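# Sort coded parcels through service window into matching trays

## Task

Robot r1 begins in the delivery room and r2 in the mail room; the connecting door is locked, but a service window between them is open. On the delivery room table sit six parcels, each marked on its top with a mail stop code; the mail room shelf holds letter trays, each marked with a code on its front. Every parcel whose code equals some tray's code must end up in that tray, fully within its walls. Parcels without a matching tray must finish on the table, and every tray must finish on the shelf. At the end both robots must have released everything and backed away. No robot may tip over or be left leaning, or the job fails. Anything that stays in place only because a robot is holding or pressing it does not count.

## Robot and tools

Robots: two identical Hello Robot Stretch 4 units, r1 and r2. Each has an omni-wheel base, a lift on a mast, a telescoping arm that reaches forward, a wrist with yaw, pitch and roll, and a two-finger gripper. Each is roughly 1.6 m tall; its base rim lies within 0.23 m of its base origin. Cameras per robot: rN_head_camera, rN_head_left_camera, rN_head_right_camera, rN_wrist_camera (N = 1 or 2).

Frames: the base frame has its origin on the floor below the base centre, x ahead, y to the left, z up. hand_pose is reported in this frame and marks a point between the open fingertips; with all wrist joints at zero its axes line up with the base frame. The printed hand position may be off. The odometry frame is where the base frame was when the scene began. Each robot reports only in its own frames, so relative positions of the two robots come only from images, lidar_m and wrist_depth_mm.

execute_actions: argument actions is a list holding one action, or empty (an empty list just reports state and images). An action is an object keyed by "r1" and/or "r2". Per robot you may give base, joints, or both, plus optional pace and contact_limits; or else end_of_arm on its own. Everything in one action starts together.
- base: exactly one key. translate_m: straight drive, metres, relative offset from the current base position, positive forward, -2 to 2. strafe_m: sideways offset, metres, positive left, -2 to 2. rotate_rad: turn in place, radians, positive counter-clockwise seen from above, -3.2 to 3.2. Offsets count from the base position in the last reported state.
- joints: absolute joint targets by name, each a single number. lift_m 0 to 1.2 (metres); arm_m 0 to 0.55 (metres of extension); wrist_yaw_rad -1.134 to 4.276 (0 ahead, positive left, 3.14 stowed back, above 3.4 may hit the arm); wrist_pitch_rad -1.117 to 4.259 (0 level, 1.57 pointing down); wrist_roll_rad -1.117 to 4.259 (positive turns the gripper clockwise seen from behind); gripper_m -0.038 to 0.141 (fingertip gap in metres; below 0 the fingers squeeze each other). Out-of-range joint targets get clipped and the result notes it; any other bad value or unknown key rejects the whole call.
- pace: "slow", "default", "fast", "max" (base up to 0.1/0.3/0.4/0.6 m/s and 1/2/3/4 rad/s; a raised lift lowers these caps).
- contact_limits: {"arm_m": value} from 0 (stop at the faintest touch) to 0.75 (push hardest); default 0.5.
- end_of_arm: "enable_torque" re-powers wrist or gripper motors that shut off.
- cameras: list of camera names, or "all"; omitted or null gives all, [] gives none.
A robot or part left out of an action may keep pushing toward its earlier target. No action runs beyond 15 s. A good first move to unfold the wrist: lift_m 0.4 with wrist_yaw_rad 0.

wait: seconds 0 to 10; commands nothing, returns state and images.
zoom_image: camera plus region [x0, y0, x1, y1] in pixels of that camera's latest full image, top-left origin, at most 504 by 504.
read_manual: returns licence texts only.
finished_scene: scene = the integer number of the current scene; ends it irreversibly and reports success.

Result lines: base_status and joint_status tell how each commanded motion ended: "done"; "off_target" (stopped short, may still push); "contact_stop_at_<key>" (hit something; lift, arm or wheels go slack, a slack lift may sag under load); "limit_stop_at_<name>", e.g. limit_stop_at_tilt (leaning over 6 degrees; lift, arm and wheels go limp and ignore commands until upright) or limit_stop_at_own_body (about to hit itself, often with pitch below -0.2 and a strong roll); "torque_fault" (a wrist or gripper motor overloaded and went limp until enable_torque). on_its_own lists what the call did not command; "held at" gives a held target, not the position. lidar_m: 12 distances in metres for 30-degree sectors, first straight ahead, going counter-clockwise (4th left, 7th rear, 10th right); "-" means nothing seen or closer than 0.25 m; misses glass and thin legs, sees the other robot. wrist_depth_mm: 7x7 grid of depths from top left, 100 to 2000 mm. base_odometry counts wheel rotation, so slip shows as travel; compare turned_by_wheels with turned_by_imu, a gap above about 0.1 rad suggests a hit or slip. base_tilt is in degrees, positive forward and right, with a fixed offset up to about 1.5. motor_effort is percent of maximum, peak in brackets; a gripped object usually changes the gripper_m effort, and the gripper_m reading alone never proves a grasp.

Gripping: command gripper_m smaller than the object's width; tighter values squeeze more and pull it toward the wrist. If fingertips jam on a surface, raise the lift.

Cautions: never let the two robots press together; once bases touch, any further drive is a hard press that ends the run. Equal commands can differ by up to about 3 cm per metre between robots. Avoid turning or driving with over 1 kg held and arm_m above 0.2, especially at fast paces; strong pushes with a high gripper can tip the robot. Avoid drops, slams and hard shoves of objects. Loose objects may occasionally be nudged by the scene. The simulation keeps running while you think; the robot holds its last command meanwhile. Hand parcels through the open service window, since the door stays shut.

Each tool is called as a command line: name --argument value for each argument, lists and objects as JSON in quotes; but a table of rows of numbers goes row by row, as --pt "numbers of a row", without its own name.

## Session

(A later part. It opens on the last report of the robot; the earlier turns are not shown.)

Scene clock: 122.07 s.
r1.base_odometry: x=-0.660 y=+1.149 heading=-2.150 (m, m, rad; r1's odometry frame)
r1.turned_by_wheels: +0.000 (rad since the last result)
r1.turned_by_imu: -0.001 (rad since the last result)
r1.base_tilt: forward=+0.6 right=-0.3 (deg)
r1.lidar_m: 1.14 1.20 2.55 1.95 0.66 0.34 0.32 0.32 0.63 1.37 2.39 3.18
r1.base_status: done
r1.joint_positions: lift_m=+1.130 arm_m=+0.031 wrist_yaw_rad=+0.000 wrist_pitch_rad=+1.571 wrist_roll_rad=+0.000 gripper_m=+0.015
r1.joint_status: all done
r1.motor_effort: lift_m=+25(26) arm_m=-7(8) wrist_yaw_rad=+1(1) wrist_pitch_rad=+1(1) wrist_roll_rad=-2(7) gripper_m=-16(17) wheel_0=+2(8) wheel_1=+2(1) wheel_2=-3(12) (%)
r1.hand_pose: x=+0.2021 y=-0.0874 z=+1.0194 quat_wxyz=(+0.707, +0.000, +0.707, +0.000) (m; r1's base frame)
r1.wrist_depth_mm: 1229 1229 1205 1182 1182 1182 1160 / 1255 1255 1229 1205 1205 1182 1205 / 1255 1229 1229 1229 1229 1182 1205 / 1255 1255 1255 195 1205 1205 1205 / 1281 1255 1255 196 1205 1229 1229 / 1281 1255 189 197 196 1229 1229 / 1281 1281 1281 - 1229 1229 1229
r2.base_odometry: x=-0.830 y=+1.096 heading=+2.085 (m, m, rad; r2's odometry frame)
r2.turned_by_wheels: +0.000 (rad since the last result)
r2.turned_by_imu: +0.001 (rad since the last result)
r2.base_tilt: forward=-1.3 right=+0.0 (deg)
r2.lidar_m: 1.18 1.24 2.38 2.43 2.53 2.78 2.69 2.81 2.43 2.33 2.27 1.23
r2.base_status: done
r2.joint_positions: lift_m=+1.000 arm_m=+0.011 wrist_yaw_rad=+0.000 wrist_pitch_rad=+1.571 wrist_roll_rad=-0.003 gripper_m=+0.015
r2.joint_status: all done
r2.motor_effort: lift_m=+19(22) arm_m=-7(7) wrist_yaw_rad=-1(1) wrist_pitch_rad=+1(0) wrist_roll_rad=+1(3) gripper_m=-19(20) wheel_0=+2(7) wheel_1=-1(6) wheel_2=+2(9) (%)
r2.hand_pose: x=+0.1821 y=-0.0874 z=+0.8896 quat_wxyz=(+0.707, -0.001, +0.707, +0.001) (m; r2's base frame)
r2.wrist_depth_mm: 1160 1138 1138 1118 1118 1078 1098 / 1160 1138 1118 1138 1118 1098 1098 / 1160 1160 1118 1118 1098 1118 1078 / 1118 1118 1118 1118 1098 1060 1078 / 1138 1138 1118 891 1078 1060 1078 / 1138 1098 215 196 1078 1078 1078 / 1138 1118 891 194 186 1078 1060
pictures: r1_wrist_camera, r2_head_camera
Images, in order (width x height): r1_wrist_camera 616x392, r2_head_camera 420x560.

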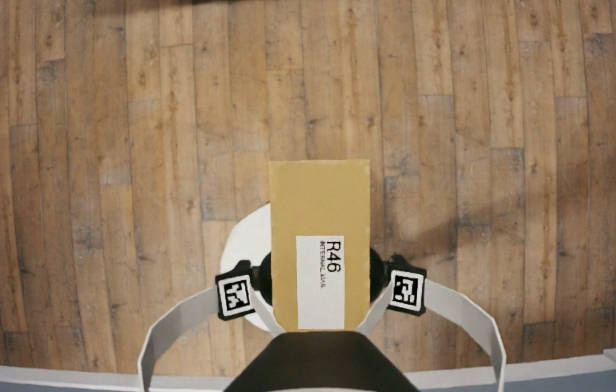

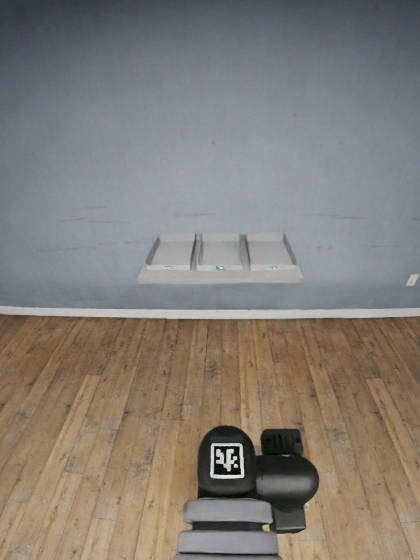

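execute_actions --actions '[{"r1": {"base": {"translate_m": 0.08}}, "r2": {"base": {"strafe_m": 0.385}}}]' --cameras '[]'

execute_actions --actions '[{"r1": {"base": {"rotate_rad": 3.14}}, "r2": {"base": {"translate_m": 0.75}, "joints": {"arm_m": 0.35}}}]' --cameras '["r1_head_camera", "r2_head_camera", "r2_wrist_camera"]'

Scene clock: 125.93 s.
r1.base_odometry: x=-0.704 y=+1.082 heading=-2.150 (m, m, rad; r1's odometry frame)
r1.turned_by_wheels: +0.000 (rad since the last result)
r1.turned_by_imu: +0.000 (rad since the last result)
r1.base_tilt: forward=+0.6 right=-0.4 (deg)
r1.lidar_m: 1.07 1.14 2.55 2.29 0.78 0.43 0.40 0.43 0.74 1.83 2.39 3.19
r1.base_status: done
r1.joint_positions: lift_m=+1.130 arm_m=+0.031 wrist_yaw_rad=+0.000 wrist_pitch_rad=+1.571 wrist_roll_rad=+0.000 gripper_m=+0.015
r1.joint_status: not commanded
r1.motor_effort: lift_m=+24(24) arm_m=-7(7) wrist_yaw_rad=+1(1) wrist_pitch_rad=+0(0) wrist_roll_rad=-1(1) gripper_m=-15(16) wheel_0=+0(4) wheel_1=+2(1) wheel_2=+0(7) (%)
r1.hand_pose: x=+0.2021 y=-0.0874 z=+1.0194 quat_wxyz=(+0.707, +0.000, +0.707, +0.000) (m; r1's base frame)
r1.wrist_depth_mm: 1229 1205 1229 1182 1182 1182 1160 / 1229 1229 1229 1205 1205 1205 1182 / 1255 1255 1229 1229 1229 1205 1182 / 1255 1255 1255 195 1205 1205 1205 / 1281 1255 1255 196 1229 1205 1205 / 1281 1255 189 198 196 1229 1205 / 1308 1255 1255 - 1229 1229 1205
r2.base_odometry: x=-1.166 y=+0.907 heading=+2.085 (m, m, rad; r2's odometry frame)
r2.turned_by_wheels: +0.000 (rad since the last result)
r2.turned_by_imu: +0.001 (rad since the last result)
r2.base_tilt: forward=-1.3 right=+0.0 (deg)
r2.lidar_m: 1.18 1.72 2.10 2.03 2.14 2.77 2.67 2.81 2.82 2.73 2.29 1.23
r2.base_status: done
r2.joint_positions: lift_m=+1.000 arm_m=+0.011 wrist_yaw_rad=+0.000 wrist_pitch_rad=+1.571 wrist_roll_rad=-0.003 gripper_m=+0.015
r2.joint_status: not commanded
r2.motor_effort: lift_m=+19(20) arm_m=-8(7) wrist_yaw_rad=-2(1) wrist_pitch_rad=-1(0) wrist_roll_rad=+2(1) gripper_m=-20(20) wheel_0=-2(9) wheel_1=+0(9) wheel_2=+0(5) (%)
r2.hand_pose: x=+0.1821 y=-0.0874 z=+0.8896 quat_wxyz=(+0.707, -0.001, +0.707, +0.001) (m; r2's base frame)
r2.wrist_depth_mm: 1182 1205 1118 1118 1118 1098 1118 / 1160 1138 1098 1118 1118 1078 1060 / 1160 1138 1098 1118 1078 1098 1078 / 1138 1138 1138 1118 1098 1098 1078 / 1118 1118 1098 891 1078 1060 1060 / 1118 1098 214 195 1060 1078 1060 / 1118 1078 904 195 186 1060 1060
pictures: none
No camera images: the call's "cameras" was empty. Leave "cameras" out to get every camera's image.

Scene clock: 129.93 s.
r1.base_odometry: x=-0.704 y=+1.082 heading=+0.990 (m, m, rad; r1's odometry frame)
r1.turned_by_wheels: +3.140 (rad since the last result)
r1.turned_by_imu: +3.143 (rad since the last result)
r1.base_tilt: forward=+0.7 right=-0.3 (deg)
r1.lidar_m: 0.39 0.42 0.73 1.78 2.37 3.20 1.07 1.12 2.51 2.37 0.79 0.41
r1.base_status: done
r1.joint_positions: lift_m=+1.130 arm_m=+0.031 wrist_yaw_rad=+0.000 wrist_pitch_rad=+1.571 wrist_roll_rad=+0.000 gripper_m=+0.015
r1.joint_status: not commanded
r1.motor_effort: lift_m=+25(24) arm_m=-7(7) wrist_yaw_rad=+1(2) wrist_pitch_rad=+0(1) wrist_roll_rad=-2(1) gripper_m=-17(18) wheel_0=+0(4) wheel_1=+1(8) wheel_2=-1(5) (%)
r1.hand_pose: x=+0.2021 y=-0.0874 z=+1.0194 quat_wxyz=(+0.707, +0.000, +0.707, +0.000) (m; r1's base frame)
r1.wrist_depth_mm: 359 373 661 683 699 732 715 / 891 946 1008 1098 1118 1118 1118 / 1255 1255 1255 1229 1229 1182 1182 / 1229 1229 1229 195 1205 1205 1182 / 1281 1255 1255 196 1229 1229 1205 / 1281 1255 189 197 196 1229 1229 / 1308 1281 1308 - 1229 1255 1229
r2.base_odometry: x=-1.534 y=+1.560 heading=+2.085 (m, m, rad; r2's odometry frame)
r2.turned_by_wheels: +0.000 (rad since the last result)
r2.turned_by_imu: +0.000 (rad since the last result)
r2.base_tilt: forward=-1.2 right=+0.1 (deg)
r2.lidar_m: 0.43 0.93 1.31 2.02 2.12 2.92 3.49 3.57 2.83 2.74 0.63 0.47
r2.base_status: done
r2.joint_positions: lift_m=+1.000 arm_m=+0.349 wrist_yaw_rad=+0.000 wrist_pitch_rad=+1.571 wrist_roll_rad=-0.003 gripper_m=+0.015
r2.joint_status: all done
r2.motor_effort: lift_m=+20(19) arm_m=+7(8) wrist_yaw_rad=-2(1) wrist_pitch_rad=+1(1) wrist_roll_rad=+1(1) gripper_m=-21(20) wheel_0=+1(9) wheel_1=+1(5) wheel_2=-1(12) (%)
r2.hand_pose: x=+0.5196 y=-0.0874 z=+0.8896 quat_wxyz=(+0.707, -0.001, +0.707, +0.001) (m; r2's base frame)
r2.wrist_depth_mm: 741 683 362 357 355 340 347 / 1078 917 359 355 353 334 345 / 1160 1138 353 353 351 332 343 / 1138 362 353 349 347 329 342 / 1118 359 353 349 347 322 340 / 1138 353 215 196 310 342 340 / 1138 1078 891 195 186 340 342
pictures: r1_head_camera, r2_head_camera, r2_wrist_camera
Images, in order (width x height): r1_head_camera 420x560, r2_head_camera 420x560, r2_wrist_camera 616x392.

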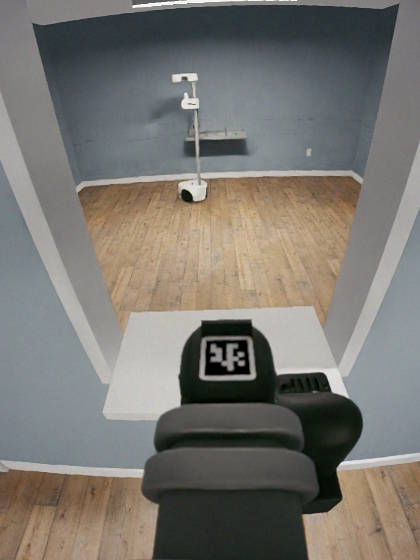

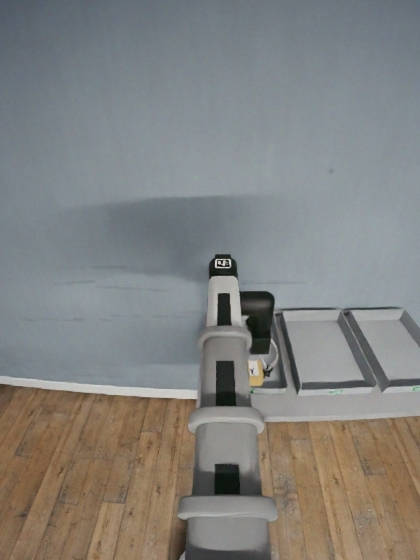

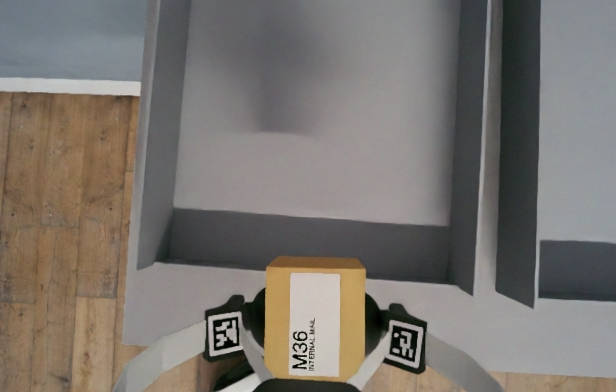

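execute_actions --actions '[{"r1": {"joints": {"arm_m": 0.41}}, "r2": {"joints": {"arm_m": 0.53}}}]' --cameras '["r1_wrist_camera", "r2_wrist_camera"]'

Scene clock: 132.87 s.
r1.base_odometry: x=-0.704 y=+1.082 heading=+0.990 (m, m, rad; r1's odometry frame)
r1.turned_by_wheels: +0.000 (rad since the last result)
r1.turned_by_imu: +0.000 (rad since the last result)
r1.base_tilt: forward=+0.7 right=-0.3 (deg)
r1.lidar_m: 0.39 0.43 0.74 1.79 2.35 3.18 1.07 1.13 2.54 2.36 0.76 0.42
r1.base_status: not commanded
r1.joint_positions: lift_m=+1.130 arm_m=+0.409 wrist_yaw_rad=+0.000 wrist_pitch_rad=+1.571 wrist_roll_rad=+0.000 gripper_m=+0.015
r1.joint_status: all done
r1.motor_effort: lift_m=+24(24) arm_m=+7(8) wrist_yaw_rad=+0(0) wrist_pitch_rad=+0(0) wrist_roll_rad=+0(1) gripper_m=-14(18) wheel_0=+0(0) wheel_1=+1(0) wheel_2=-1(2) (%)
r1.hand_pose: x=+0.5795 y=-0.0874 z=+1.0194 quat_wxyz=(+0.707, +0.000, +0.707, +0.000) (m; r1's base frame)
r1.wrist_depth_mm: 1229 1205 778 336 334 330 1182 / 345 345 340 338 334 332 1182 / 349 347 342 340 340 334 332 / 353 349 347 194 340 338 330 / 353 353 347 196 342 342 330 / 359 355 189 198 196 345 1229 / 359 357 355 - 347 347 1229
r2.base_odometry: x=-1.534 y=+1.560 heading=+2.085 (m, m, rad; r2's odometry frame)
r2.turned_by_wheels: +0.000 (rad since the last result)
r2.turned_by_imu: +0.001 (rad since the last result)
r2.base_tilt: forward=-1.2 right=+0.0 (deg)
r2.lidar_m: 0.43 0.94 1.31 2.03 2.12 2.92 3.48 3.55 2.82 2.74 0.63 0.46
r2.base_status: not commanded
r2.joint_positions: lift_m=+1.000 arm_m=+0.529 wrist_yaw_rad=+0.000 wrist_pitch_rad=+1.571 wrist_roll_rad=-0.003 gripper_m=+0.015
r2.joint_status: all done
r2.motor_effort: lift_m=+20(20) arm_m=+7(7) wrist_yaw_rad=-2(2) wrist_pitch_rad=+1(0) wrist_roll_rad=-1(1) gripper_m=-19(21) wheel_0=+1(1) wheel_1=+1(1) wheel_2=+0(0) (%)
r2.hand_pose: x=+0.6995 y=-0.0874 z=+0.8896 quat_wxyz=(+0.707, -0.001, +0.707, +0.001) (m; r2's base frame)
r2.wrist_depth_mm: 332 325 317 310 300 293 286 / 500 407 347 349 340 330 327 / 976 683 353 353 351 334 343 / 1138 1118 351 349 347 332 340 / 1118 359 353 347 345 327 340 / 1118 355 215 195 342 324 336 / 1098 351 345 195 186 296 338
pictures: r1_wrist_camera, r2_wrist_camera
Images, in order (width x height): r1_wrist_camera 616x392, r2_wrist_camera 616x392.

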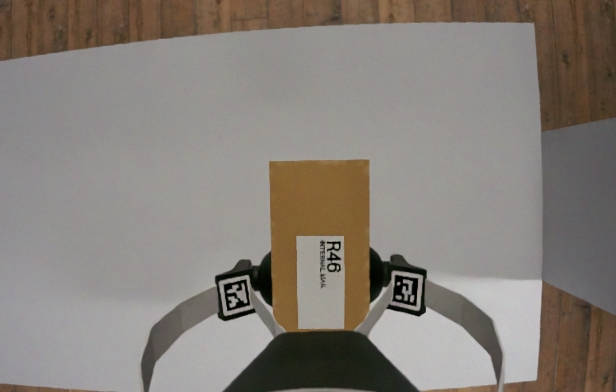

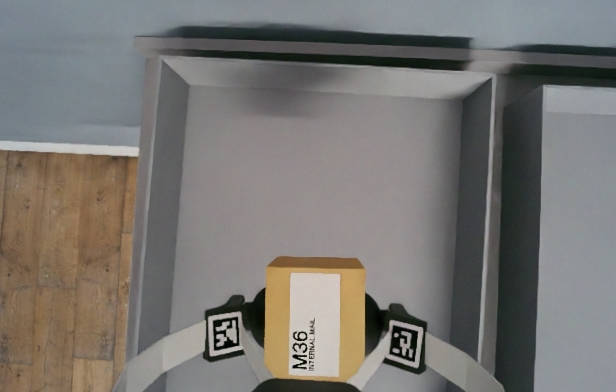

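execute_actions --actions '[{"r1": {"joints": {"lift_m": 1.041}}, "r2": {"joints": {"lift_m": 0.903}}}]' --cameras '["r1_wrist_camera", "r2_wrist_camera"]'

Scene clock: 134.60 s.
r1.base_odometry: x=-0.704 y=+1.082 heading=+0.990 (m, m, rad; r1's odometry frame)
r1.turned_by_wheels: +0.000 (rad since the last result)
r1.turned_by_imu: +0.000 (rad since the last result)
r1.base_tilt: forward=+0.7 right=-0.3 (deg)
r1.lidar_m: 0.40 0.42 0.75 1.83 2.38 3.20 1.06 1.10 2.53 2.34 0.77 0.43
r1.base_status: not commanded
r1.joint_positions: lift_m=+1.041 arm_m=+0.409 wrist_yaw_rad=+0.000 wrist_pitch_rad=+1.571 wrist_roll_rad=+0.000 gripper_m=+0.015
r1.joint_status: all done
r1.motor_effort: lift_m=+16(24) arm_m=+8(8) wrist_yaw_rad=+0(0) wrist_pitch_rad=+0(0) wrist_roll_rad=+0(0) gripper_m=-16(15) wheel_0=+0(0) wheel_1=+1(0) wheel_2=-2(1) (%)
r1.hand_pose: x=+0.5795 y=-0.0874 z=+0.9311 quat_wxyz=(+0.707, +0.000, +0.707, +0.000) (m; r1's base frame)
r1.wrist_depth_mm: 256 253 251 249 247 245 - / 257 255 254 251 250 247 245 / 259 257 256 252 252 250 248 / 262 259 258 195 252 251 249 / 265 262 259 196 255 253 252 / 266 264 189 197 197 255 254 / 268 266 264 - 258 257 -
r2.base_odometry: x=-1.534 y=+1.560 heading=+2.085 (m, m, rad; r2's odometry frame)
r2.turned_by_wheels: +0.000 (rad since the last result)
r2.turned_by_imu: +0.000 (rad since the last result)
r2.base_tilt: forward=-1.3 right=-0.1 (deg)
r2.lidar_m: 0.44 0.95 1.31 2.03 2.12 2.89 3.48 3.58 2.84 2.73 0.63 0.47
r2.base_status: not commanded
r2.joint_positions: lift_m=+0.903 arm_m=+0.529 wrist_yaw_rad=+0.000 wrist_pitch_rad=+1.571 wrist_roll_rad=-0.003 gripper_m=+0.015
r2.joint_status: all done
r2.motor_effort: lift_m=+16(19) arm_m=+8(8) wrist_yaw_rad=-2(2) wrist_pitch_rad=+0(0) wrist_roll_rad=+1(1) gripper_m=-20(21) wheel_0=+1(1) wheel_1=+1(1) wheel_2=-1(0) (%)
r2.hand_pose: x=+0.6995 y=-0.0874 z=+0.7929 quat_wxyz=(+0.707, -0.001, +0.707, +0.001) (m; r2's base frame)
r2.wrist_depth_mm: 324 230 239 231 225 216 202 / 473 255 260 258 255 253 211 / 842 259 258 257 254 251 203 / 1025 258 256 255 252 251 200 / 1025 256 255 253 251 248 208 / 627 256 215 195 247 247 204 / 621 231 252 194 186 230 200
pictures: r1_wrist_camera, r2_wrist_camera
Images, in order (width x height): r1_wrist_camera 616x392, r2_wrist_camera 616x392.

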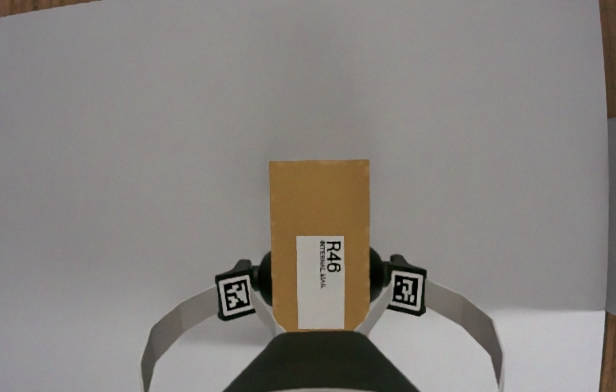

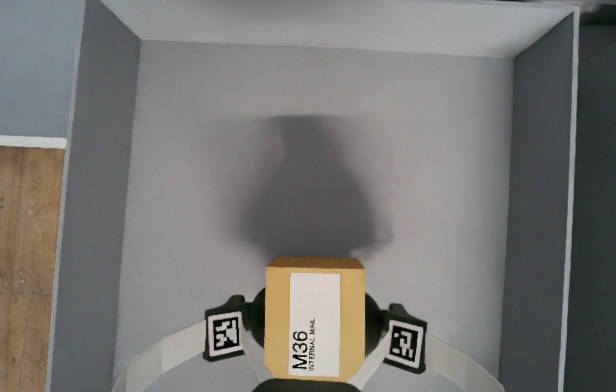

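execute_actions --actions '[{"r1": {"joints": {"gripper_m": 0.09}}, "r2": {"joints": {"gripper_m": 0.085}}}]' --cameras '["r1_wrist_camera", "r2_wrist_camera"]'

execute_actions --actions '[{"r1": {"joints": {"lift_m": 1.13}}, "r2": {"joints": {"lift_m": 1.02}}}]' --cameras '["r1_wrist_camera", "r2_wrist_camera"]'

Scene clock: 136.63 s.
r1.base_odometry: x=-0.704 y=+1.082 heading=+0.990 (m, m, rad; r1's odometry frame)
r1.turned_by_wheels: +0.000 (rad since the last result)
r1.turned_by_imu: +0.000 (rad since the last result)
r1.base_tilt: forward=+0.7 right=-0.3 (deg)
r1.lidar_m: 0.38 0.39 0.75 1.82 2.38 3.19 1.06 1.10 2.52 2.35 0.78 0.43
r1.base_status: not commanded
r1.joint_positions: lift_m=+1.041 arm_m=+0.409 wrist_yaw_rad=+0.000 wrist_pitch_rad=+1.571 wrist_roll_rad=+0.000 gripper_m=+0.090
r1.joint_status: all done
r1.motor_effort: lift_m=+16(15) arm_m=+8(7) wrist_yaw_rad=-1(0) wrist_pitch_rad=+0(0) wrist_roll_rad=-1(1) gripper_m=-2(19) wheel_0=+0(0) wheel_1=+1(0) wheel_2=-2(1) (%)
r1.hand_pose: x=+0.5795 y=-0.0874 z=+0.9311 quat_wxyz=(+0.707, +0.000, +0.707, +0.000) (m; r1's base frame)
r1.wrist_depth_mm: 256 254 251 250 248 246 - / 258 256 253 252 250 247 246 / 260 258 256 254 252 249 248 / 263 259 257 204 253 252 250 / 265 263 259 206 254 253 252 / 267 264 260 206 257 255 254 / 268 266 264 - 258 257 -
r2.base_odometry: x=-1.534 y=+1.560 heading=+2.085 (m, m, rad; r2's odometry frame)
r2.turned_by_wheels: +0.000 (rad since the last result)
r2.turned_by_imu: +0.001 (rad since the last result)
r2.base_tilt: forward=-1.2 right=+0.0 (deg)
r2.lidar_m: 0.44 0.94 1.32 2.01 2.13 2.92 3.47 3.56 2.83 2.74 0.64 0.45
r2.base_status: not commanded
r2.joint_positions: lift_m=+0.903 arm_m=+0.529 wrist_yaw_rad=+0.000 wrist_pitch_rad=+1.571 wrist_roll_rad=-0.003 gripper_m=+0.085
r2.joint_status: all done
r2.motor_effort: lift_m=+16(16) arm_m=+8(8) wrist_yaw_rad=-2(1) wrist_pitch_rad=+2(0) wrist_roll_rad=-1(1) gripper_m=-3(19) wheel_0=+1(1) wheel_1=+1(1) wheel_2=-1(1) (%)
r2.hand_pose: x=+0.6995 y=-0.0874 z=+0.7929 quat_wxyz=(+0.707, -0.001, +0.707, +0.001) (m; r2's base frame)
r2.wrist_depth_mm: 320 230 239 231 224 216 202 / 477 256 260 258 256 254 211 / 820 260 258 256 254 250 204 / 1042 258 257 255 252 250 200 / 1025 256 255 253 251 248 208 / 627 256 232 202 250 246 204 / 621 247 252 201 201 233 201
pictures: r1_wrist_camera, r2_wrist_camera
Images, in order (width x height): r1_wrist_camera 616x392, r2_wrist_camera 616x392.

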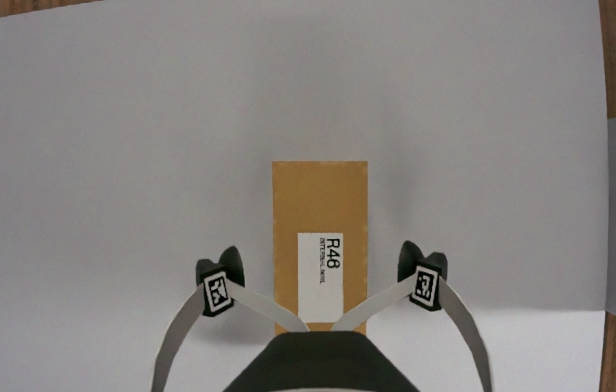

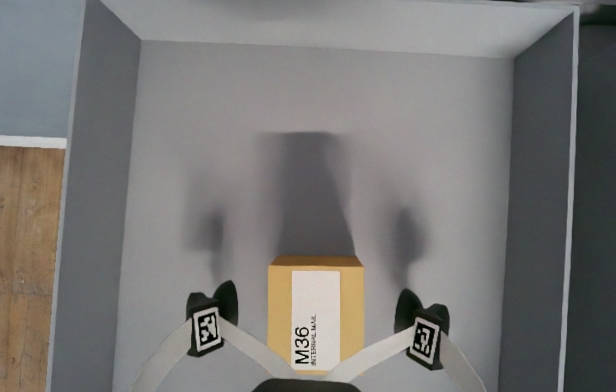

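Scene clock: 138.17 s.
r1.base_odometry: x=-0.704 y=+1.082 heading=+0.990 (m, m, rad; r1's odometry frame)
r1.turned_by_wheels: +0.000 (rad since the last result)
r1.turned_by_imu: +0.000 (rad since the last result)
r1.base_tilt: forward=+0.7 right=-0.3 (deg)
r1.lidar_m: 0.39 0.41 0.73 1.80 2.40 3.16 1.05 1.11 2.54 2.36 0.78 0.43
r1.base_status: not commanded
r1.joint_positions: lift_m=+1.130 arm_m=+0.409 wrist_yaw_rad=+0.000 wrist_pitch_rad=+1.571 wrist_roll_rad=+0.000 gripper_m=+0.090
r1.joint_status: all done
r1.motor_effort: lift_m=+25(25) arm_m=+7(8) wrist_yaw_rad=+0(1) wrist_pitch_rad=+1(0) wrist_roll_rad=-1(0) gripper_m=-1(0) wheel_0=+0(0) wheel_1=+1(0) wheel_2=-2(2) (%)
r1.hand_pose: x=+0.5795 y=-0.0874 z=+1.0193 quat_wxyz=(+0.707, +0.000, +0.707, +0.000) (m; r1's base frame)
r1.wrist_depth_mm: 1229 1229 778 338 334 330 1182 / 347 343 340 338 336 334 1182 / 351 347 343 340 338 336 332 / 353 349 347 291 340 338 329 / 357 351 351 293 343 340 330 / 357 355 349 296 345 342 1229 / 359 359 355 - 347 345 1205
r2.base_odometry: x=-1.534 y=+1.560 heading=+2.085 (m, m, rad; r2's odometry frame)
r2.turned_by_wheels: +0.000 (rad since the last result)
r2.turned_by_imu: +0.000 (rad since the last result)
r2.base_tilt: forward=-1.3 right=+0.0 (deg)
r2.lidar_m: 0.43 0.93 1.32 2.02 2.09 2.90 3.48 3.55 2.84 2.72 0.62 0.46
r2.base_status: not commanded
r2.joint_positions: lift_m=+1.020 arm_m=+0.529 wrist_yaw_rad=+0.000 wrist_pitch_rad=+1.571 wrist_roll_rad=-0.003 gripper_m=+0.085
r2.joint_status: all done
r2.motor_effort: lift_m=+20(21) arm_m=+7(8) wrist_yaw_rad=-1(2) wrist_pitch_rad=+0(0) wrist_roll_rad=+0(3) gripper_m=-1(1) wheel_0=+1(1) wheel_1=+1(1) wheel_2=-1(0) (%)
r2.hand_pose: x=+0.6995 y=-0.0874 z=+0.9095 quat_wxyz=(+0.707, -0.001, +0.707, +0.001) (m; r2's base frame)
r2.wrist_depth_mm: 332 327 317 307 303 293 286 / 500 442 357 353 351 347 343 / 991 788 375 373 370 353 362 / 1138 1138 375 370 366 343 362 / 1160 1118 370 368 366 334 357 / 1160 1118 231 364 364 322 357 / 1138 1118 366 364 359 315 355
pictures: r1_wrist_camera, r2_wrist_camera
Images, in order (width x height): r1_wrist_camera 616x392, r2_wrist_camera 616x392.

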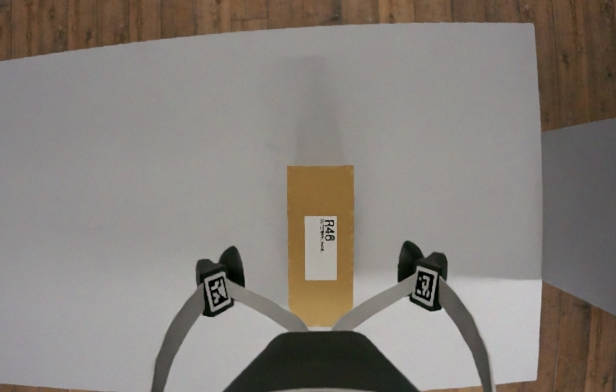

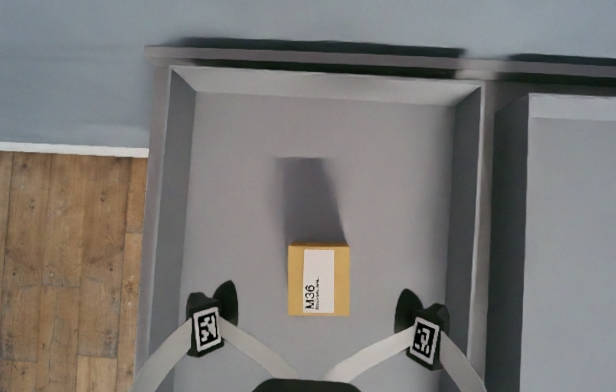

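execute_actions --actions '[{"r1": {"base": {"translate_m": -0.26}, "joints": {"arm_m": 0.01}}, "r2": {"base": {"translate_m": -0.3}, "joints": {"arm_m": 0.01}}}]' --cameras '[]'

execute_actions --actions '[{"r1": {"base": {"rotate_rad": 1.643}, "joints": {"lift_m": 0.75}, "pace": "fast"}, "r2": {"base": {"rotate_rad": 3.14}, "joints": {"lift_m": 0.65}, "pace": "fast"}}]' --cameras '["r1_head_camera", "r2_head_camera"]'

Scene clock: 142.63 s.
r1.base_odometry: x=-0.846 y=+0.865 heading=+0.990 (m, m, rad; r1's odometry frame)
r1.turned_by_wheels: +0.000 (rad since the last result)
r1.turned_by_imu: +0.000 (rad since the last result)
r1.base_tilt: forward=+0.7 right=-0.3 (deg)
r1.lidar_m: 0.66 0.67 1.09 2.26 2.37 0.84 0.81 0.88 2.56 2.45 1.15 0.71
r1.base_status: done
r1.joint_positions: lift_m=+1.130 arm_m=+0.011 wrist_yaw_rad=+0.000 wrist_pitch_rad=+1.571 wrist_roll_rad=+0.000 gripper_m=+0.090
r1.joint_status: all done
r1.motor_effort: lift_m=+24(25) arm_m=-7(6) wrist_yaw_rad=+1(0) wrist_pitch_rad=-1(1) wrist_roll_rad=-1(1) gripper_m=-1(1) wheel_0=+0(3) wheel_1=+1(5) wheel_2=-2(10) (%)
r1.hand_pose: x=+0.1821 y=-0.0874 z=+1.0194 quat_wxyz=(+0.707, +0.000, +0.707, +0.000) (m; r1's base frame)
r1.wrist_depth_mm: 1182 1205 1229 1229 1182 1160 1160 / 1229 1229 1205 1229 1205 1182 1160 / 1255 1255 1229 1229 1205 1205 1205 / 1255 1255 1229 1118 1229 1205 1229 / 1281 1281 1060 1025 1229 1229 1205 / 1308 1281 1042 1042 1229 1205 1229 / 1281 1281 1281 - 1255 1229 1229
r2.base_odometry: x=-1.387 y=+1.299 heading=+2.085 (m, m, rad; r2's odometry frame)
r2.turned_by_wheels: +0.000 (rad since the last result)
r2.turned_by_imu: +0.001 (rad since the last result)
r2.base_tilt: forward=-1.2 right=+0.0 (deg)
r2.lidar_m: 0.74 1.25 1.73 2.03 2.11 2.93 3.16 3.25 2.83 2.73 1.06 0.77
r2.base_status: done
r2.joint_positions: lift_m=+1.020 arm_m=+0.011 wrist_yaw_rad=+0.000 wrist_pitch_rad=+1.571 wrist_roll_rad=-0.003 gripper_m=+0.085
r2.joint_status: all done
r2.motor_effort: lift_m=+20(20) arm_m=-8(9) wrist_yaw_rad=-1(1) wrist_pitch_rad=-2(2) wrist_roll_rad=-1(0) gripper_m=+0(3) wheel_0=-2(6) wheel_1=-2(6) wheel_2=-1(11) (%)
r2.hand_pose: x=+0.1820 y=-0.0874 z=+0.9096 quat_wxyz=(+0.707, -0.001, +0.707, +0.001) (m; r2's base frame)
r2.wrist_depth_mm: 1182 1182 1138 1138 1118 1138 1118 / 1160 1160 1118 1138 1118 1138 1118 / 1160 1160 1138 1138 1118 1098 1118 / 1138 1138 1160 1160 1118 1098 1098 / 1160 1138 1138 917 1118 1078 1098 / 1138 1118 233 917 1118 1098 1078 / 1138 1138 904 788 1098 1098 1060
pictures: none
No camera images: the call's "cameras" was empty. Leave "cameras" out to get every camera's image.

Scene clock: 145.97 s.
r1.base_odometry: x=-0.846 y=+0.865 heading=+2.633 (m, m, rad; r1's odometry frame)
r1.turned_by_wheels: +1.643 (rad since the last result)
r1.turned_by_imu: +1.644 (rad since the last result)
r1.base_tilt: forward=+0.7 right=-0.3 (deg)
r1.lidar_m: 2.27 2.43 0.85 0.82 0.85 2.54 2.47 1.06 0.71 0.63 0.69 1.19
r1.base_status: done
r1.joint_positions: lift_m=+0.750 arm_m=+0.011 wrist_yaw_rad=+0.000 wrist_pitch_rad=+1.571 wrist_roll_rad=+0.000 gripper_m=+0.090
r1.joint_status: all done
r1.motor_effort: lift_m=+15(22) arm_m=-7(7) wrist_yaw_rad=+1(1) wrist_pitch_rad=+0(0) wrist_roll_rad=-1(1) gripper_m=-3(3) wheel_0=+0(4) wheel_1=-1(11) wheel_2=-2(5) (%)
r1.hand_pose: x=+0.1821 y=-0.0874 z=+0.6401 quat_wxyz=(+0.707, +0.000, +0.707, +0.000) (m; r1's base frame)
r1.wrist_depth_mm: 866 854 842 842 831 820 820 / 866 854 854 842 842 831 831 / 878 866 866 842 842 842 831 / 878 866 866 866 854 842 842 / 878 878 661 654 854 842 854 / 904 878 661 654 661 866 854 / 904 891 668 - 866 866 854
r2.base_odometry: x=-1.387 y=+1.299 heading=-1.059 (m, m, rad; r2's odometry frame)
r2.turned_by_wheels: +3.139 (rad since the last result)
r2.turned_by_imu: +3.199 (rad since the last result)
r2.base_tilt: forward=-1.2 right=+0.0 (deg)
r2.lidar_m: 3.02 3.26 2.82 2.73 1.05 0.76 0.74 1.24 1.72 2.03 2.12 2.89
r2.base_status: done
r2.joint_positions: lift_m=+0.650 arm_m=+0.011 wrist_yaw_rad=+0.000 wrist_pitch_rad=+1.571 wrist_roll_rad=-0.003 gripper_m=+0.085
r2.joint_status: all done
r2.motor_effort: lift_m=+16(18) arm_m=-7(7) wrist_yaw_rad=-1(1) wrist_pitch_rad=+0(1) wrist_roll_rad=-1(1) gripper_m=+0(1) wheel_0=-3(6) wheel_1=-2(8) wheel_2=-3(12) (%)
r2.hand_pose: x=+0.1821 y=-0.0874 z=+0.5399 quat_wxyz=(+0.707, -0.001, +0.707, +0.001) (m; r2's base frame)
r2.wrist_depth_mm: 809 798 788 768 768 768 750 / 798 788 788 778 759 768 750 / 788 788 778 768 759 750 750 / 788 778 759 759 750 750 741 / 768 778 559 554 741 750 741 / 778 768 231 544 544 732 732 / 768 554 539 544 539 732 723
pictures: r1_head_camera, r2_head_camera
Images, in order (width x height): r1_head_camera 420x560, r2_head_camera 420x560.

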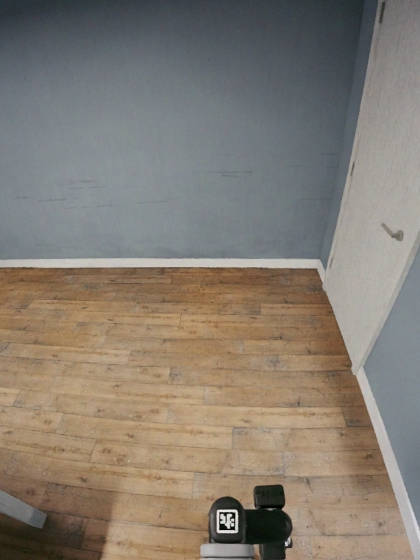

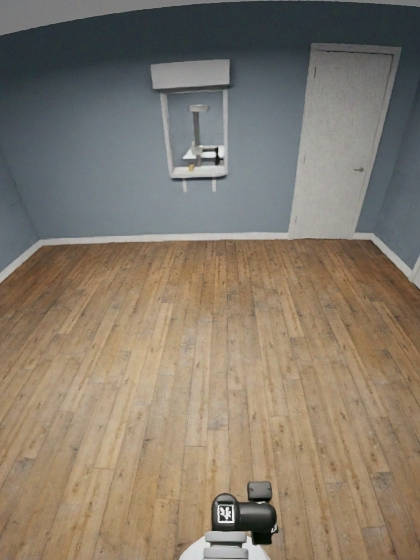

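execute_actions --actions '[{"r1": {"base": {"translate_m": -0.74}, "pace": "max"}, "r2": {"base": {"strafe_m": 0.43}, "pace": "max"}}]' --cameras '[]'

execute_actions --actions '[{"r1": {"base": {"strafe_m": 2.0}, "joints": {"lift_m": 0.97}, "pace": "max"}, "r2": {"base": {"translate_m": 2.0}, "joints": {"lift_m": 1.13}, "pace": "max"}}]' --cameras '["r1_head_camera", "r2_head_camera"]'

Scene clock: 149.67 s.
r1.base_odometry: x=-0.200 y=+0.504 heading=+2.633 (m, m, rad; r1's odometry frame)
r1.turned_by_wheels: +0.000 (rad since the last result)
r1.turned_by_imu: -0.001 (rad since the last result)
r1.base_tilt: forward=+0.6 right=-0.4 (deg)
r1.lidar_m: 3.03 1.17 0.89 1.34 2.33 1.77 1.71 1.02 0.77 0.72 0.79 0.96
r1.base_status: done
r1.joint_positions: lift_m=+0.750 arm_m=+0.011 wrist_yaw_rad=+0.000 wrist_pitch_rad=+1.571 wrist_roll_rad=+0.000 gripper_m=+0.090
r1.joint_status: not commanded
r1.motor_effort: lift_m=+17(17) arm_m=-7(7) wrist_yaw_rad=+1(0) wrist_pitch_rad=+0(0) wrist_roll_rad=-1(0) gripper_m=+0(0) wheel_0=+2(8) wheel_1=+1(3) wheel_2=-1(10) (%)
r1.hand_pose: x=+0.1821 y=-0.0874 z=+0.6400 quat_wxyz=(+0.707, +0.000, +0.707, +0.000) (m; r1's base frame)
r1.wrist_depth_mm: 866 854 842 842 831 831 820 / 866 854 854 842 842 820 831 / 878 866 866 854 854 842 842 / 878 866 866 842 854 842 854 / 891 878 654 654 854 854 842 / 904 891 661 654 661 842 854 / 904 891 668 - 866 866 842
r2.base_odometry: x=-1.012 y=+1.509 heading=-1.059 (m, m, rad; r2's odometry frame)
r2.turned_by_wheels: +0.000 (rad since the last result)
r2.turned_by_imu: +0.002 (rad since the last result)
r2.base_tilt: forward=-1.3 right=+0.0 (deg)
r2.lidar_m: 3.02 3.22 2.39 2.29 1.68 0.75 0.73 0.78 1.72 2.46 2.58 3.24
r2.base_status: done
r2.joint_positions: lift_m=+0.650 arm_m=+0.011 wrist_yaw_rad=+0.000 wrist_pitch_rad=+1.571 wrist_roll_rad=-0.003 gripper_m=+0.085
r2.joint_status: not commanded
r2.motor_effort: lift_m=+16(16) arm_m=-7(7) wrist_yaw_rad=-1(2) wrist_pitch_rad=-1(1) wrist_roll_rad=+0(0) gripper_m=-2(3) wheel_0=+1(10) wheel_1=+0(12) wheel_2=-1(0) (%)
r2.hand_pose: x=+0.1821 y=-0.0874 z=+0.5399 quat_wxyz=(+0.707, -0.001, +0.707, +0.001) (m; r2's base frame)
r2.wrist_depth_mm: 798 788 788 778 778 750 768 / 788 788 788 788 759 759 741 / 788 788 778 768 759 750 741 / 788 778 768 759 759 750 732 / 778 768 564 549 741 750 732 / 778 778 231 549 539 732 732 / 768 554 549 539 535 741 732
pictures: none
No camera images: the call's "cameras" was empty. Leave "cameras" out to get every camera's image.

Scene clock: 155.67 s.
r1.base_odometry: x=-1.174 y=-1.243 heading=+2.633 (m, m, rad; r1's odometry frame)
r1.turned_by_wheels: +0.000 (rad since the last result)
r1.turned_by_imu: +0.000 (rad since the last result)
r1.base_tilt: forward=+0.7 right=-0.3 (deg)
r1.lidar_m: 0.32 0.39 1.58 1.50 1.65 1.67 1.62 1.67 2.45 2.70 0.49 0.36
r1.base_status: done
r1.joint_positions: lift_m=+0.970 arm_m=+0.011 wrist_yaw_rad=+0.000 wrist_pitch_rad=+1.571 wrist_roll_rad=+0.000 gripper_m=+0.090
r1.joint_status: all done
r1.motor_effort: lift_m=+24(27) arm_m=-7(7) wrist_yaw_rad=+1(1) wrist_pitch_rad=+0(0) wrist_roll_rad=+0(1) gripper_m=+0(0) wheel_0=+1(14) wheel_1=-1(13) wheel_2=+0(1) (%)
r1.hand_pose: x=+0.1821 y=-0.0874 z=+0.8594 quat_wxyz=(+0.707, +0.000, +0.707, +0.000) (m; r1's base frame)
r1.wrist_depth_mm: 325 322 320 317 314 310 309 / 1078 842 1060 1042 1060 1042 1025 / 1078 1098 1078 1078 1060 1042 1025 / 1098 1098 1078 1078 1060 1078 1042 / 1098 1118 878 878 1060 1078 1060 / 1138 1098 878 878 1078 1078 1078 / 1118 1118 1098 - 1118 1098 1078
r2.base_odometry: x=-0.032 y=-0.234 heading=-1.059 (m, m, rad; r2's odometry frame)
r2.turned_by_wheels: +0.000 (rad since the last result)
r2.turned_by_imu: +0.001 (rad since the last result)
r2.base_tilt: forward=-1.2 right=+0.0 (deg)
r2.lidar_m: 1.01 1.18 1.64 2.28 2.36 3.27 3.23 3.32 2.57 2.45 1.58 1.06
r2.base_status: done
r2.joint_positions: lift_m=+1.130 arm_m=+0.011 wrist_yaw_rad=+0.000 wrist_pitch_rad=+1.571 wrist_roll_rad=-0.003 gripper_m=+0.085
r2.joint_status: all done
r2.motor_effort: lift_m=+19(22) arm_m=-8(7) wrist_yaw_rad=-2(1) wrist_pitch_rad=+0(3) wrist_roll_rad=-3(1) gripper_m=-1(4) wheel_0=+2(8) wheel_1=-1(7) wheel_2=+2(13) (%)
r2.hand_pose: x=+0.1821 y=-0.0874 z=+1.0197 quat_wxyz=(+0.707, -0.001, +0.707, +0.001) (m; r2's base frame)
r2.wrist_depth_mm: 1308 1281 1255 1229 1229 1229 1205 / 1281 1255 1255 1255 1255 1255 1205 / 1255 1255 1255 1229 1205 1229 1205 / 1255 1281 1255 1229 1229 1229 1205 / 1255 1229 1255 1008 1205 1229 1205 / 1229 1229 232 1025 1205 1205 1205 / 1229 1255 1205 788 1205 1205 1182
pictures: r1_head_camera, r2_head_camera
Images, in order (width x height): r1_head_camera 420x560, r2_head_camera 420x560.

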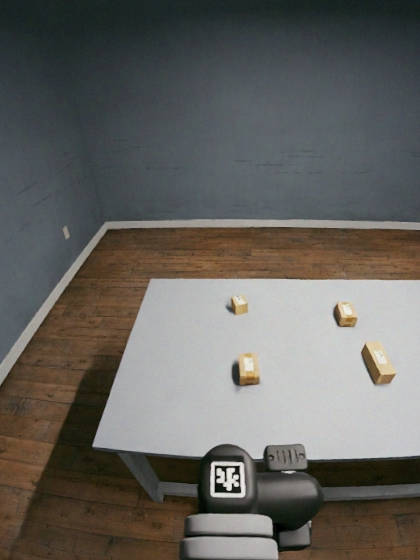

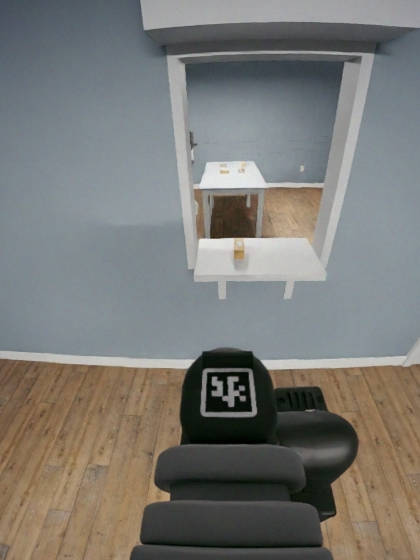

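execute_actions --actions '[{"r1": {"joints": {"arm_m": 0.44}}, "r2": {"base": {"translate_m": 0.55}, "joints": {"arm_m": 0.43}}}]' --cameras '["r1_wrist_camera", "r2_wrist_camera"]'

Scene clock: 159.60 s.
r1.base_odometry: x=-1.174 y=-1.243 heading=+2.633 (m, m, rad; r1's odometry frame)
r1.turned_by_wheels: +0.000 (rad since the last result)
r1.turned_by_imu: +0.000 (rad since the last result)
r1.base_tilt: forward=+0.7 right=-0.3 (deg)
r1.lidar_m: 0.33 0.39 1.57 1.54 1.61 1.63 1.62 1.71 2.43 2.70 0.48 0.36
r1.base_status: not commanded
r1.joint_positions: lift_m=+0.970 arm_m=+0.439 wrist_yaw_rad=+0.000 wrist_pitch_rad=+1.571 wrist_roll_rad=+0.000 gripper_m=+0.090
r1.joint_status: all done
r1.motor_effort: lift_m=+24(24) arm_m=+8(7) wrist_yaw_rad=+0(0) wrist_pitch_rad=+2(2) wrist_roll_rad=-1(1) gripper_m=-2(0) wheel_0=+1(1) wheel_1=-1(0) wheel_2=+0(0) (%)
r1.hand_pose: x=+0.6096 y=-0.0874 z=+0.8594 quat_wxyz=(+0.707, +0.000, +0.707, +0.000) (m; r1's base frame)
r1.wrist_depth_mm: 322 319 317 314 310 309 307 / 324 322 319 315 314 310 310 / 327 324 322 320 317 314 310 / 330 327 325 272 320 315 315 / 332 329 327 273 320 319 317 / 336 332 327 278 324 320 319 / 338 336 332 - 325 324 322
r2.base_odometry: x=+0.237 y=-0.714 heading=-1.058 (m, m, rad; r2's odometry frame)
r2.turned_by_wheels: +0.000 (rad since the last result)
r2.turned_by_imu: +0.001 (rad since the last result)
r2.base_tilt: forward=-1.1 right=+0.0 (deg)
r2.lidar_m: 0.46 0.48 0.86 2.26 2.37 3.25 3.83 3.48 2.58 2.08 0.64 0.48
r2.base_status: done
r2.joint_positions: lift_m=+1.130 arm_m=+0.429 wrist_yaw_rad=+0.000 wrist_pitch_rad=+1.571 wrist_roll_rad=-0.003 gripper_m=+0.085
r2.joint_status: all done
r2.motor_effort: lift_m=+19(18) arm_m=+8(8) wrist_yaw_rad=-2(1) wrist_pitch_rad=+2(1) wrist_roll_rad=+2(1) gripper_m=+0(1) wheel_0=+3(9) wheel_1=+1(5) wheel_2=+0(10) (%)
r2.hand_pose: x=+0.5996 y=-0.0874 z=+1.0197 quat_wxyz=(+0.707, -0.001, +0.707, +0.001) (m; r2's base frame)
r2.wrist_depth_mm: 1308 359 357 351 349 1229 1205 / 1308 357 353 349 347 342 338 / 303 353 347 296 345 342 340 / 306 351 349 294 343 342 338 / 309 353 345 293 342 338 336 / 1255 349 231 342 340 334 332 / 1255 349 343 340 336 332 330
pictures: r1_wrist_camera, r2_wrist_camera
Images, in order (width x height): r1_wrist_camera 616x392, r2_wrist_camera 616x392.

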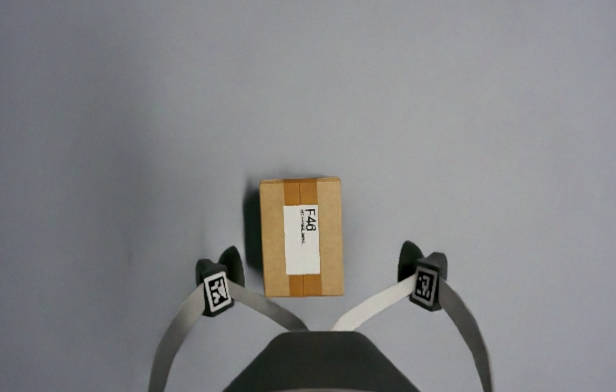

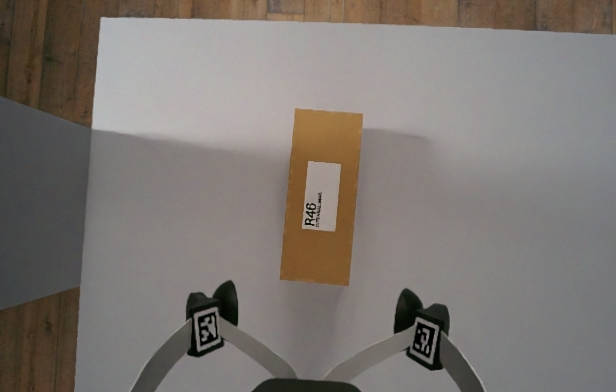

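zoom_image --camera "r1_wrist_camera" --region '[250, 170, 350, 300]'

execute_actions --actions '[{"r1": {"base": {"strafe_m": 0.015}, "joints": {"arm_m": 0.453, "gripper_m": 0.1, "lift_m": 0.94, "wrist_roll_rad": -0.03}}, "r2": {"joints": {"arm_m": 0.493, "wrist_roll_rad": 0.075, "lift_m": 1.09}}}]' --cameras '["r1_wrist_camera", "r2_wrist_camera"]'

Region (250, 170, 350, 300) of r1_wrist_camera's 616x392 image, scaled by 3.877; it fills the left 388 columns of this view, and the rest is white.

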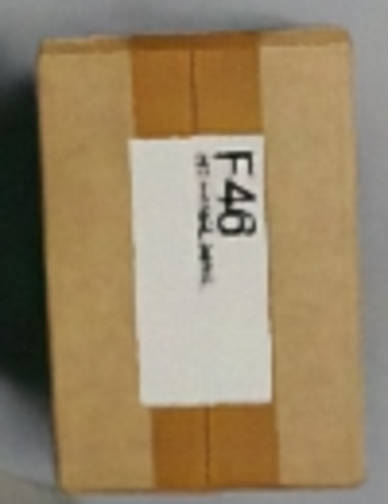

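Scene clock: 161.10 s.
r1.base_odometry: x=-1.181 y=-1.256 heading=+2.633 (m, m, rad; r1's odometry frame)
r1.turned_by_wheels: +0.000 (rad since the last result)
r1.turned_by_imu: +0.000 (rad since the last result)
r1.base_tilt: forward=+0.7 right=-0.3 (deg)
r1.lidar_m: 0.34 0.36 1.55 1.52 1.61 1.65 1.61 1.68 2.46 2.74 0.48 0.35
r1.base_status: done
r1.joint_positions: lift_m=+0.940 arm_m=+0.452 wrist_yaw_rad=+0.000 wrist_pitch_rad=+1.571 wrist_roll_rad=-0.030 gripper_m=+0.100
r1.joint_status: all done
r1.motor_effort: lift_m=+15(24) arm_m=+7(9) wrist_yaw_rad=+0(0) wrist_pitch_rad=+1(1) wrist_roll_rad=-2(6) gripper_m=-1(3) wheel_0=+0(8) wheel_1=+1(7) wheel_2=+0(1) (%)
r1.hand_pose: x=+0.6225 y=-0.0874 z=+0.8301 quat_wxyz=(+0.707, -0.010, +0.707, +0.010) (m; r1's base frame)
r1.wrist_depth_mm: 291 290 289 285 283 281 279 / 294 293 290 287 285 282 281 / 298 296 293 290 289 286 283 / 298 298 294 290 289 287 285 / 303 300 297 245 291 290 287 / 306 301 300 246 294 293 290 / 307 304 301 - 296 296 293
r2.base_odometry: x=+0.237 y=-0.714 heading=-1.058 (m, m, rad; r2's odometry frame)
r2.turned_by_wheels: +0.000 (rad since the last result)
r2.turned_by_imu: +0.000 (rad since the last result)
r2.base_tilt: forward=-1.2 right=+0.0 (deg)
r2.lidar_m: 0.46 0.50 0.85 2.27 2.38 3.27 3.82 3.50 2.57 2.07 0.68 0.50
r2.base_status: not commanded
r2.joint_positions: lift_m=+1.090 arm_m=+0.492 wrist_yaw_rad=+0.000 wrist_pitch_rad=+1.571 wrist_roll_rad=+0.075 gripper_m=+0.085
r2.joint_status: all done
r2.motor_effort: lift_m=+16(18) arm_m=+8(7) wrist_yaw_rad=-2(2) wrist_pitch_rad=+2(1) wrist_roll_rad=+3(1) gripper_m=-1(3) wheel_0=+3(3) wheel_1=+1(2) wheel_2=+0(0) (%)
r2.hand_pose: x=+0.6626 y=-0.0874 z=+0.9799 quat_wxyz=(+0.707, +0.026, +0.707, -0.026) (m; r2's base frame)
r2.wrist_depth_mm: 1281 1229 1229 1229 1205 1182 1182 / 1255 317 310 309 307 303 303 / 778 314 310 309 304 301 300 / 315 312 309 256 304 298 300 / 307 310 306 253 301 298 298 / 306 307 231 250 300 296 294 / 304 304 303 250 297 294 293
pictures: r1_wrist_camera, r2_wrist_camera
Images, in order (width x height): r1_wrist_camera 616x392, r2_wrist_camera 616x392.

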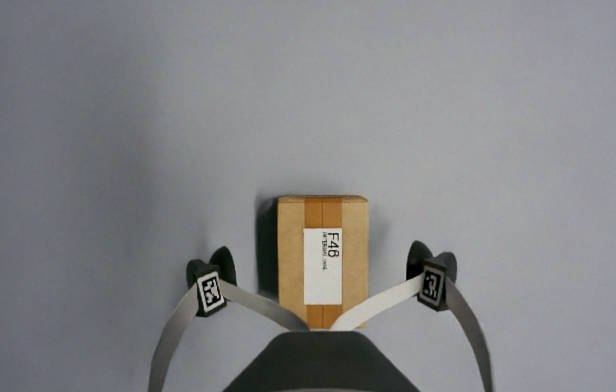

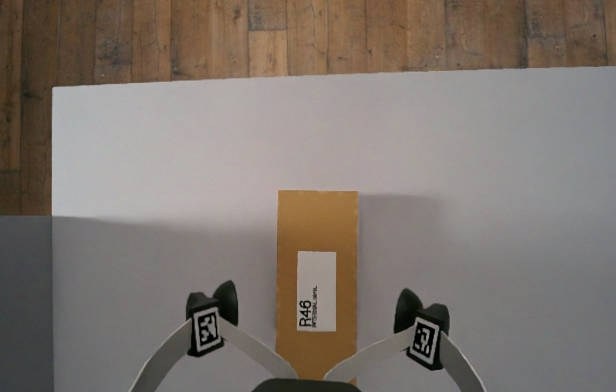

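execute_actions --actions '[{"r1": {"joints": {"lift_m": 0.903}}, "r2": {"joints": {"lift_m": 1.042}}}]' --cameras '["r1_wrist_camera", "r2_wrist_camera"]'

execute_actions --actions '[{"r1": {"joints": {"gripper_m": 0.025}}, "r2": {"joints": {"gripper_m": 0.015}}}]' --cameras '["r1_wrist_camera", "r2_wrist_camera"]'

Scene clock: 162.57 s.
r1.base_odometry: x=-1.181 y=-1.256 heading=+2.633 (m, m, rad; r1's odometry frame)
r1.turned_by_wheels: +0.000 (rad since the last result)
r1.turned_by_imu: +0.000 (rad since the last result)
r1.base_tilt: forward=+0.6 right=-0.3 (deg)
r1.lidar_m: 0.33 0.38 1.57 1.50 1.59 1.66 1.62 1.72 2.43 2.72 0.50 0.36
r1.base_status: not commanded
r1.joint_positions: lift_m=+0.903 arm_m=+0.452 wrist_yaw_rad=+0.000 wrist_pitch_rad=+1.571 wrist_roll_rad=-0.030 gripper_m=+0.100
r1.joint_status: all done
r1.motor_effort: lift_m=+15(15) arm_m=+8(8) wrist_yaw_rad=+0(0) wrist_pitch_rad=+1(0) wrist_roll_rad=-1(1) gripper_m=-1(0) wheel_0=+1(0) wheel_1=+1(1) wheel_2=+0(0) (%)
r1.hand_pose: x=+0.6225 y=-0.0874 z=+0.7931 quat_wxyz=(+0.707, -0.010, +0.707, +0.010) (m; r1's base frame)
r1.wrist_depth_mm: 255 254 252 251 248 245 - / 257 255 254 252 250 247 246 / 260 258 256 254 252 249 248 / 262 260 258 254 254 252 249 / 265 262 260 207 254 253 252 / 267 264 260 209 208 255 254 / 268 267 264 - 258 257 -
r2.base_odometry: x=+0.237 y=-0.714 heading=-1.058 (m, m, rad; r2's odometry frame)
r2.turned_by_wheels: +0.000 (rad since the last result)
r2.turned_by_imu: +0.000 (rad since the last result)
r2.base_tilt: forward=-1.2 right=+0.0 (deg)
r2.lidar_m: 0.46 0.51 0.85 2.27 2.38 3.26 3.82 3.48 2.57 2.09 0.66 0.50
r2.base_status: not commanded
r2.joint_positions: lift_m=+1.042 arm_m=+0.492 wrist_yaw_rad=+0.000 wrist_pitch_rad=+1.571 wrist_roll_rad=+0.075 gripper_m=+0.085
r2.joint_status: all done
r2.motor_effort: lift_m=+16(16) arm_m=+8(8) wrist_yaw_rad=-2(2) wrist_pitch_rad=+0(2) wrist_roll_rad=+1(1) gripper_m=-6(0) wheel_0=+3(3) wheel_1=+2(1) wheel_2=+0(0) (%)
r2.hand_pose: x=+0.6626 y=-0.0874 z=+0.9319 quat_wxyz=(+0.707, +0.026, +0.707, -0.026) (m; r2's base frame)
r2.wrist_depth_mm: 1205 1160 1205 1160 1138 1138 1138 / 270 268 265 262 259 257 255 / 267 265 263 259 257 256 252 / 266 263 260 207 256 254 252 / 263 260 259 205 254 252 251 / 263 259 232 204 251 251 250 / 262 258 255 202 202 248 248
pictures: r1_wrist_camera, r2_wrist_camera
Images, in order (width x height): r1_wrist_camera 616x392, r2_wrist_camera 616x392.

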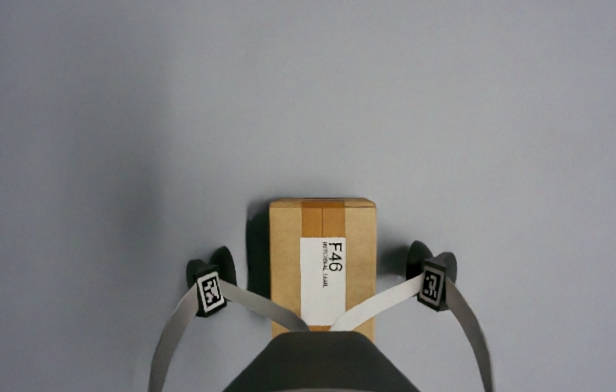

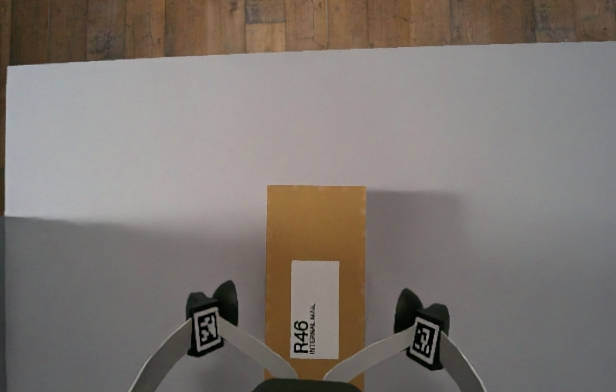

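Scene clock: 164.13 s.
r1.base_odometry: x=-1.181 y=-1.256 heading=+2.633 (m, m, rad; r1's odometry frame)
r1.turned_by_wheels: +0.000 (rad since the last result)
r1.turned_by_imu: +0.000 (rad since the last result)
r1.base_tilt: forward=+0.7 right=-0.3 (deg)
r1.lidar_m: 0.34 0.35 1.58 1.51 1.61 1.68 1.60 1.72 2.44 2.75 0.49 0.34
r1.base_status: not commanded
r1.joint_positions: lift_m=+0.903 arm_m=+0.452 wrist_yaw_rad=+0.000 wrist_pitch_rad=+1.571 wrist_roll_rad=-0.030 gripper_m=+0.025
r1.joint_status: all done
r1.motor_effort: lift_m=+15(15) arm_m=+7(8) wrist_yaw_rad=+0(0) wrist_pitch_rad=+1(0) wrist_roll_rad=-1(2) gripper_m=-15(17) wheel_0=-1(0) wheel_1=+1(1) wheel_2=+0(0) (%)
r1.hand_pose: x=+0.6225 y=-0.0874 z=+0.7931 quat_wxyz=(+0.707, -0.010, +0.707, +0.010) (m; r1's base frame)
r1.wrist_depth_mm: 257 253 251 250 247 245 - / 258 256 254 252 249 246 245 / 260 257 255 253 252 250 248 / 263 259 258 254 253 252 249 / 265 262 259 196 220 253 252 / 266 265 196 198 196 255 254 / 268 267 265 - 258 257 -
r2.base_odometry: x=+0.237 y=-0.714 heading=-1.058 (m, m, rad; r2's odometry frame)
r2.turned_by_wheels: +0.000 (rad since the last result)
r2.turned_by_imu: +0.000 (rad since the last result)
r2.base_tilt: forward=-1.2 right=+0.0 (deg)
r2.lidar_m: 0.47 0.50 0.83 2.27 2.36 3.28 3.83 3.50 2.56 2.08 0.66 0.47
r2.base_status: not commanded
r2.joint_positions: lift_m=+1.042 arm_m=+0.492 wrist_yaw_rad=+0.000 wrist_pitch_rad=+1.571 wrist_roll_rad=+0.075 gripper_m=+0.015
r2.joint_status: all done
r2.motor_effort: lift_m=+16(16) arm_m=+7(7) wrist_yaw_rad=-2(2) wrist_pitch_rad=+0(0) wrist_roll_rad=+1(1) gripper_m=-22(21) wheel_0=+3(3) wheel_1=+1(2) wheel_2=+0(0) (%)
r2.hand_pose: x=+0.6626 y=-0.0874 z=+0.9319 quat_wxyz=(+0.707, +0.026, +0.707, -0.026) (m; r2's base frame)
r2.wrist_depth_mm: 1182 1182 1182 1182 1138 1138 1138 / 268 265 264 262 258 256 255 / 267 265 263 259 257 255 252 / 266 262 259 196 255 254 252 / 264 260 259 194 254 252 250 / 263 259 216 192 211 251 249 / 259 258 254 192 191 248 247
pictures: r1_wrist_camera, r2_wrist_camera
Images, in order (width x height): r1_wrist_camera 616x392, r2_wrist_camera 616x392.

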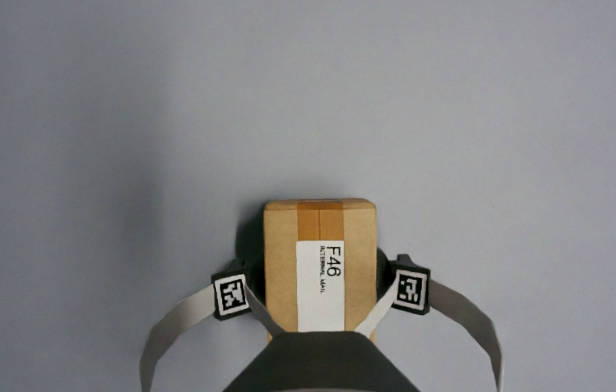

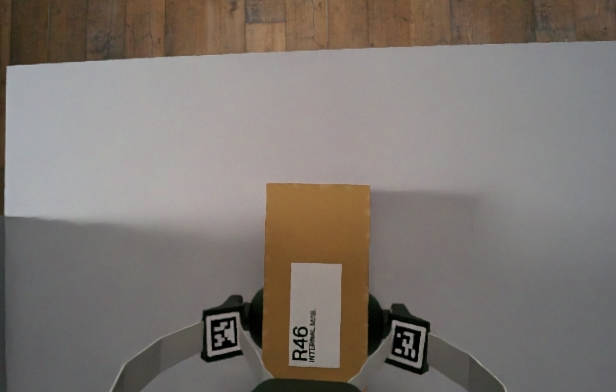

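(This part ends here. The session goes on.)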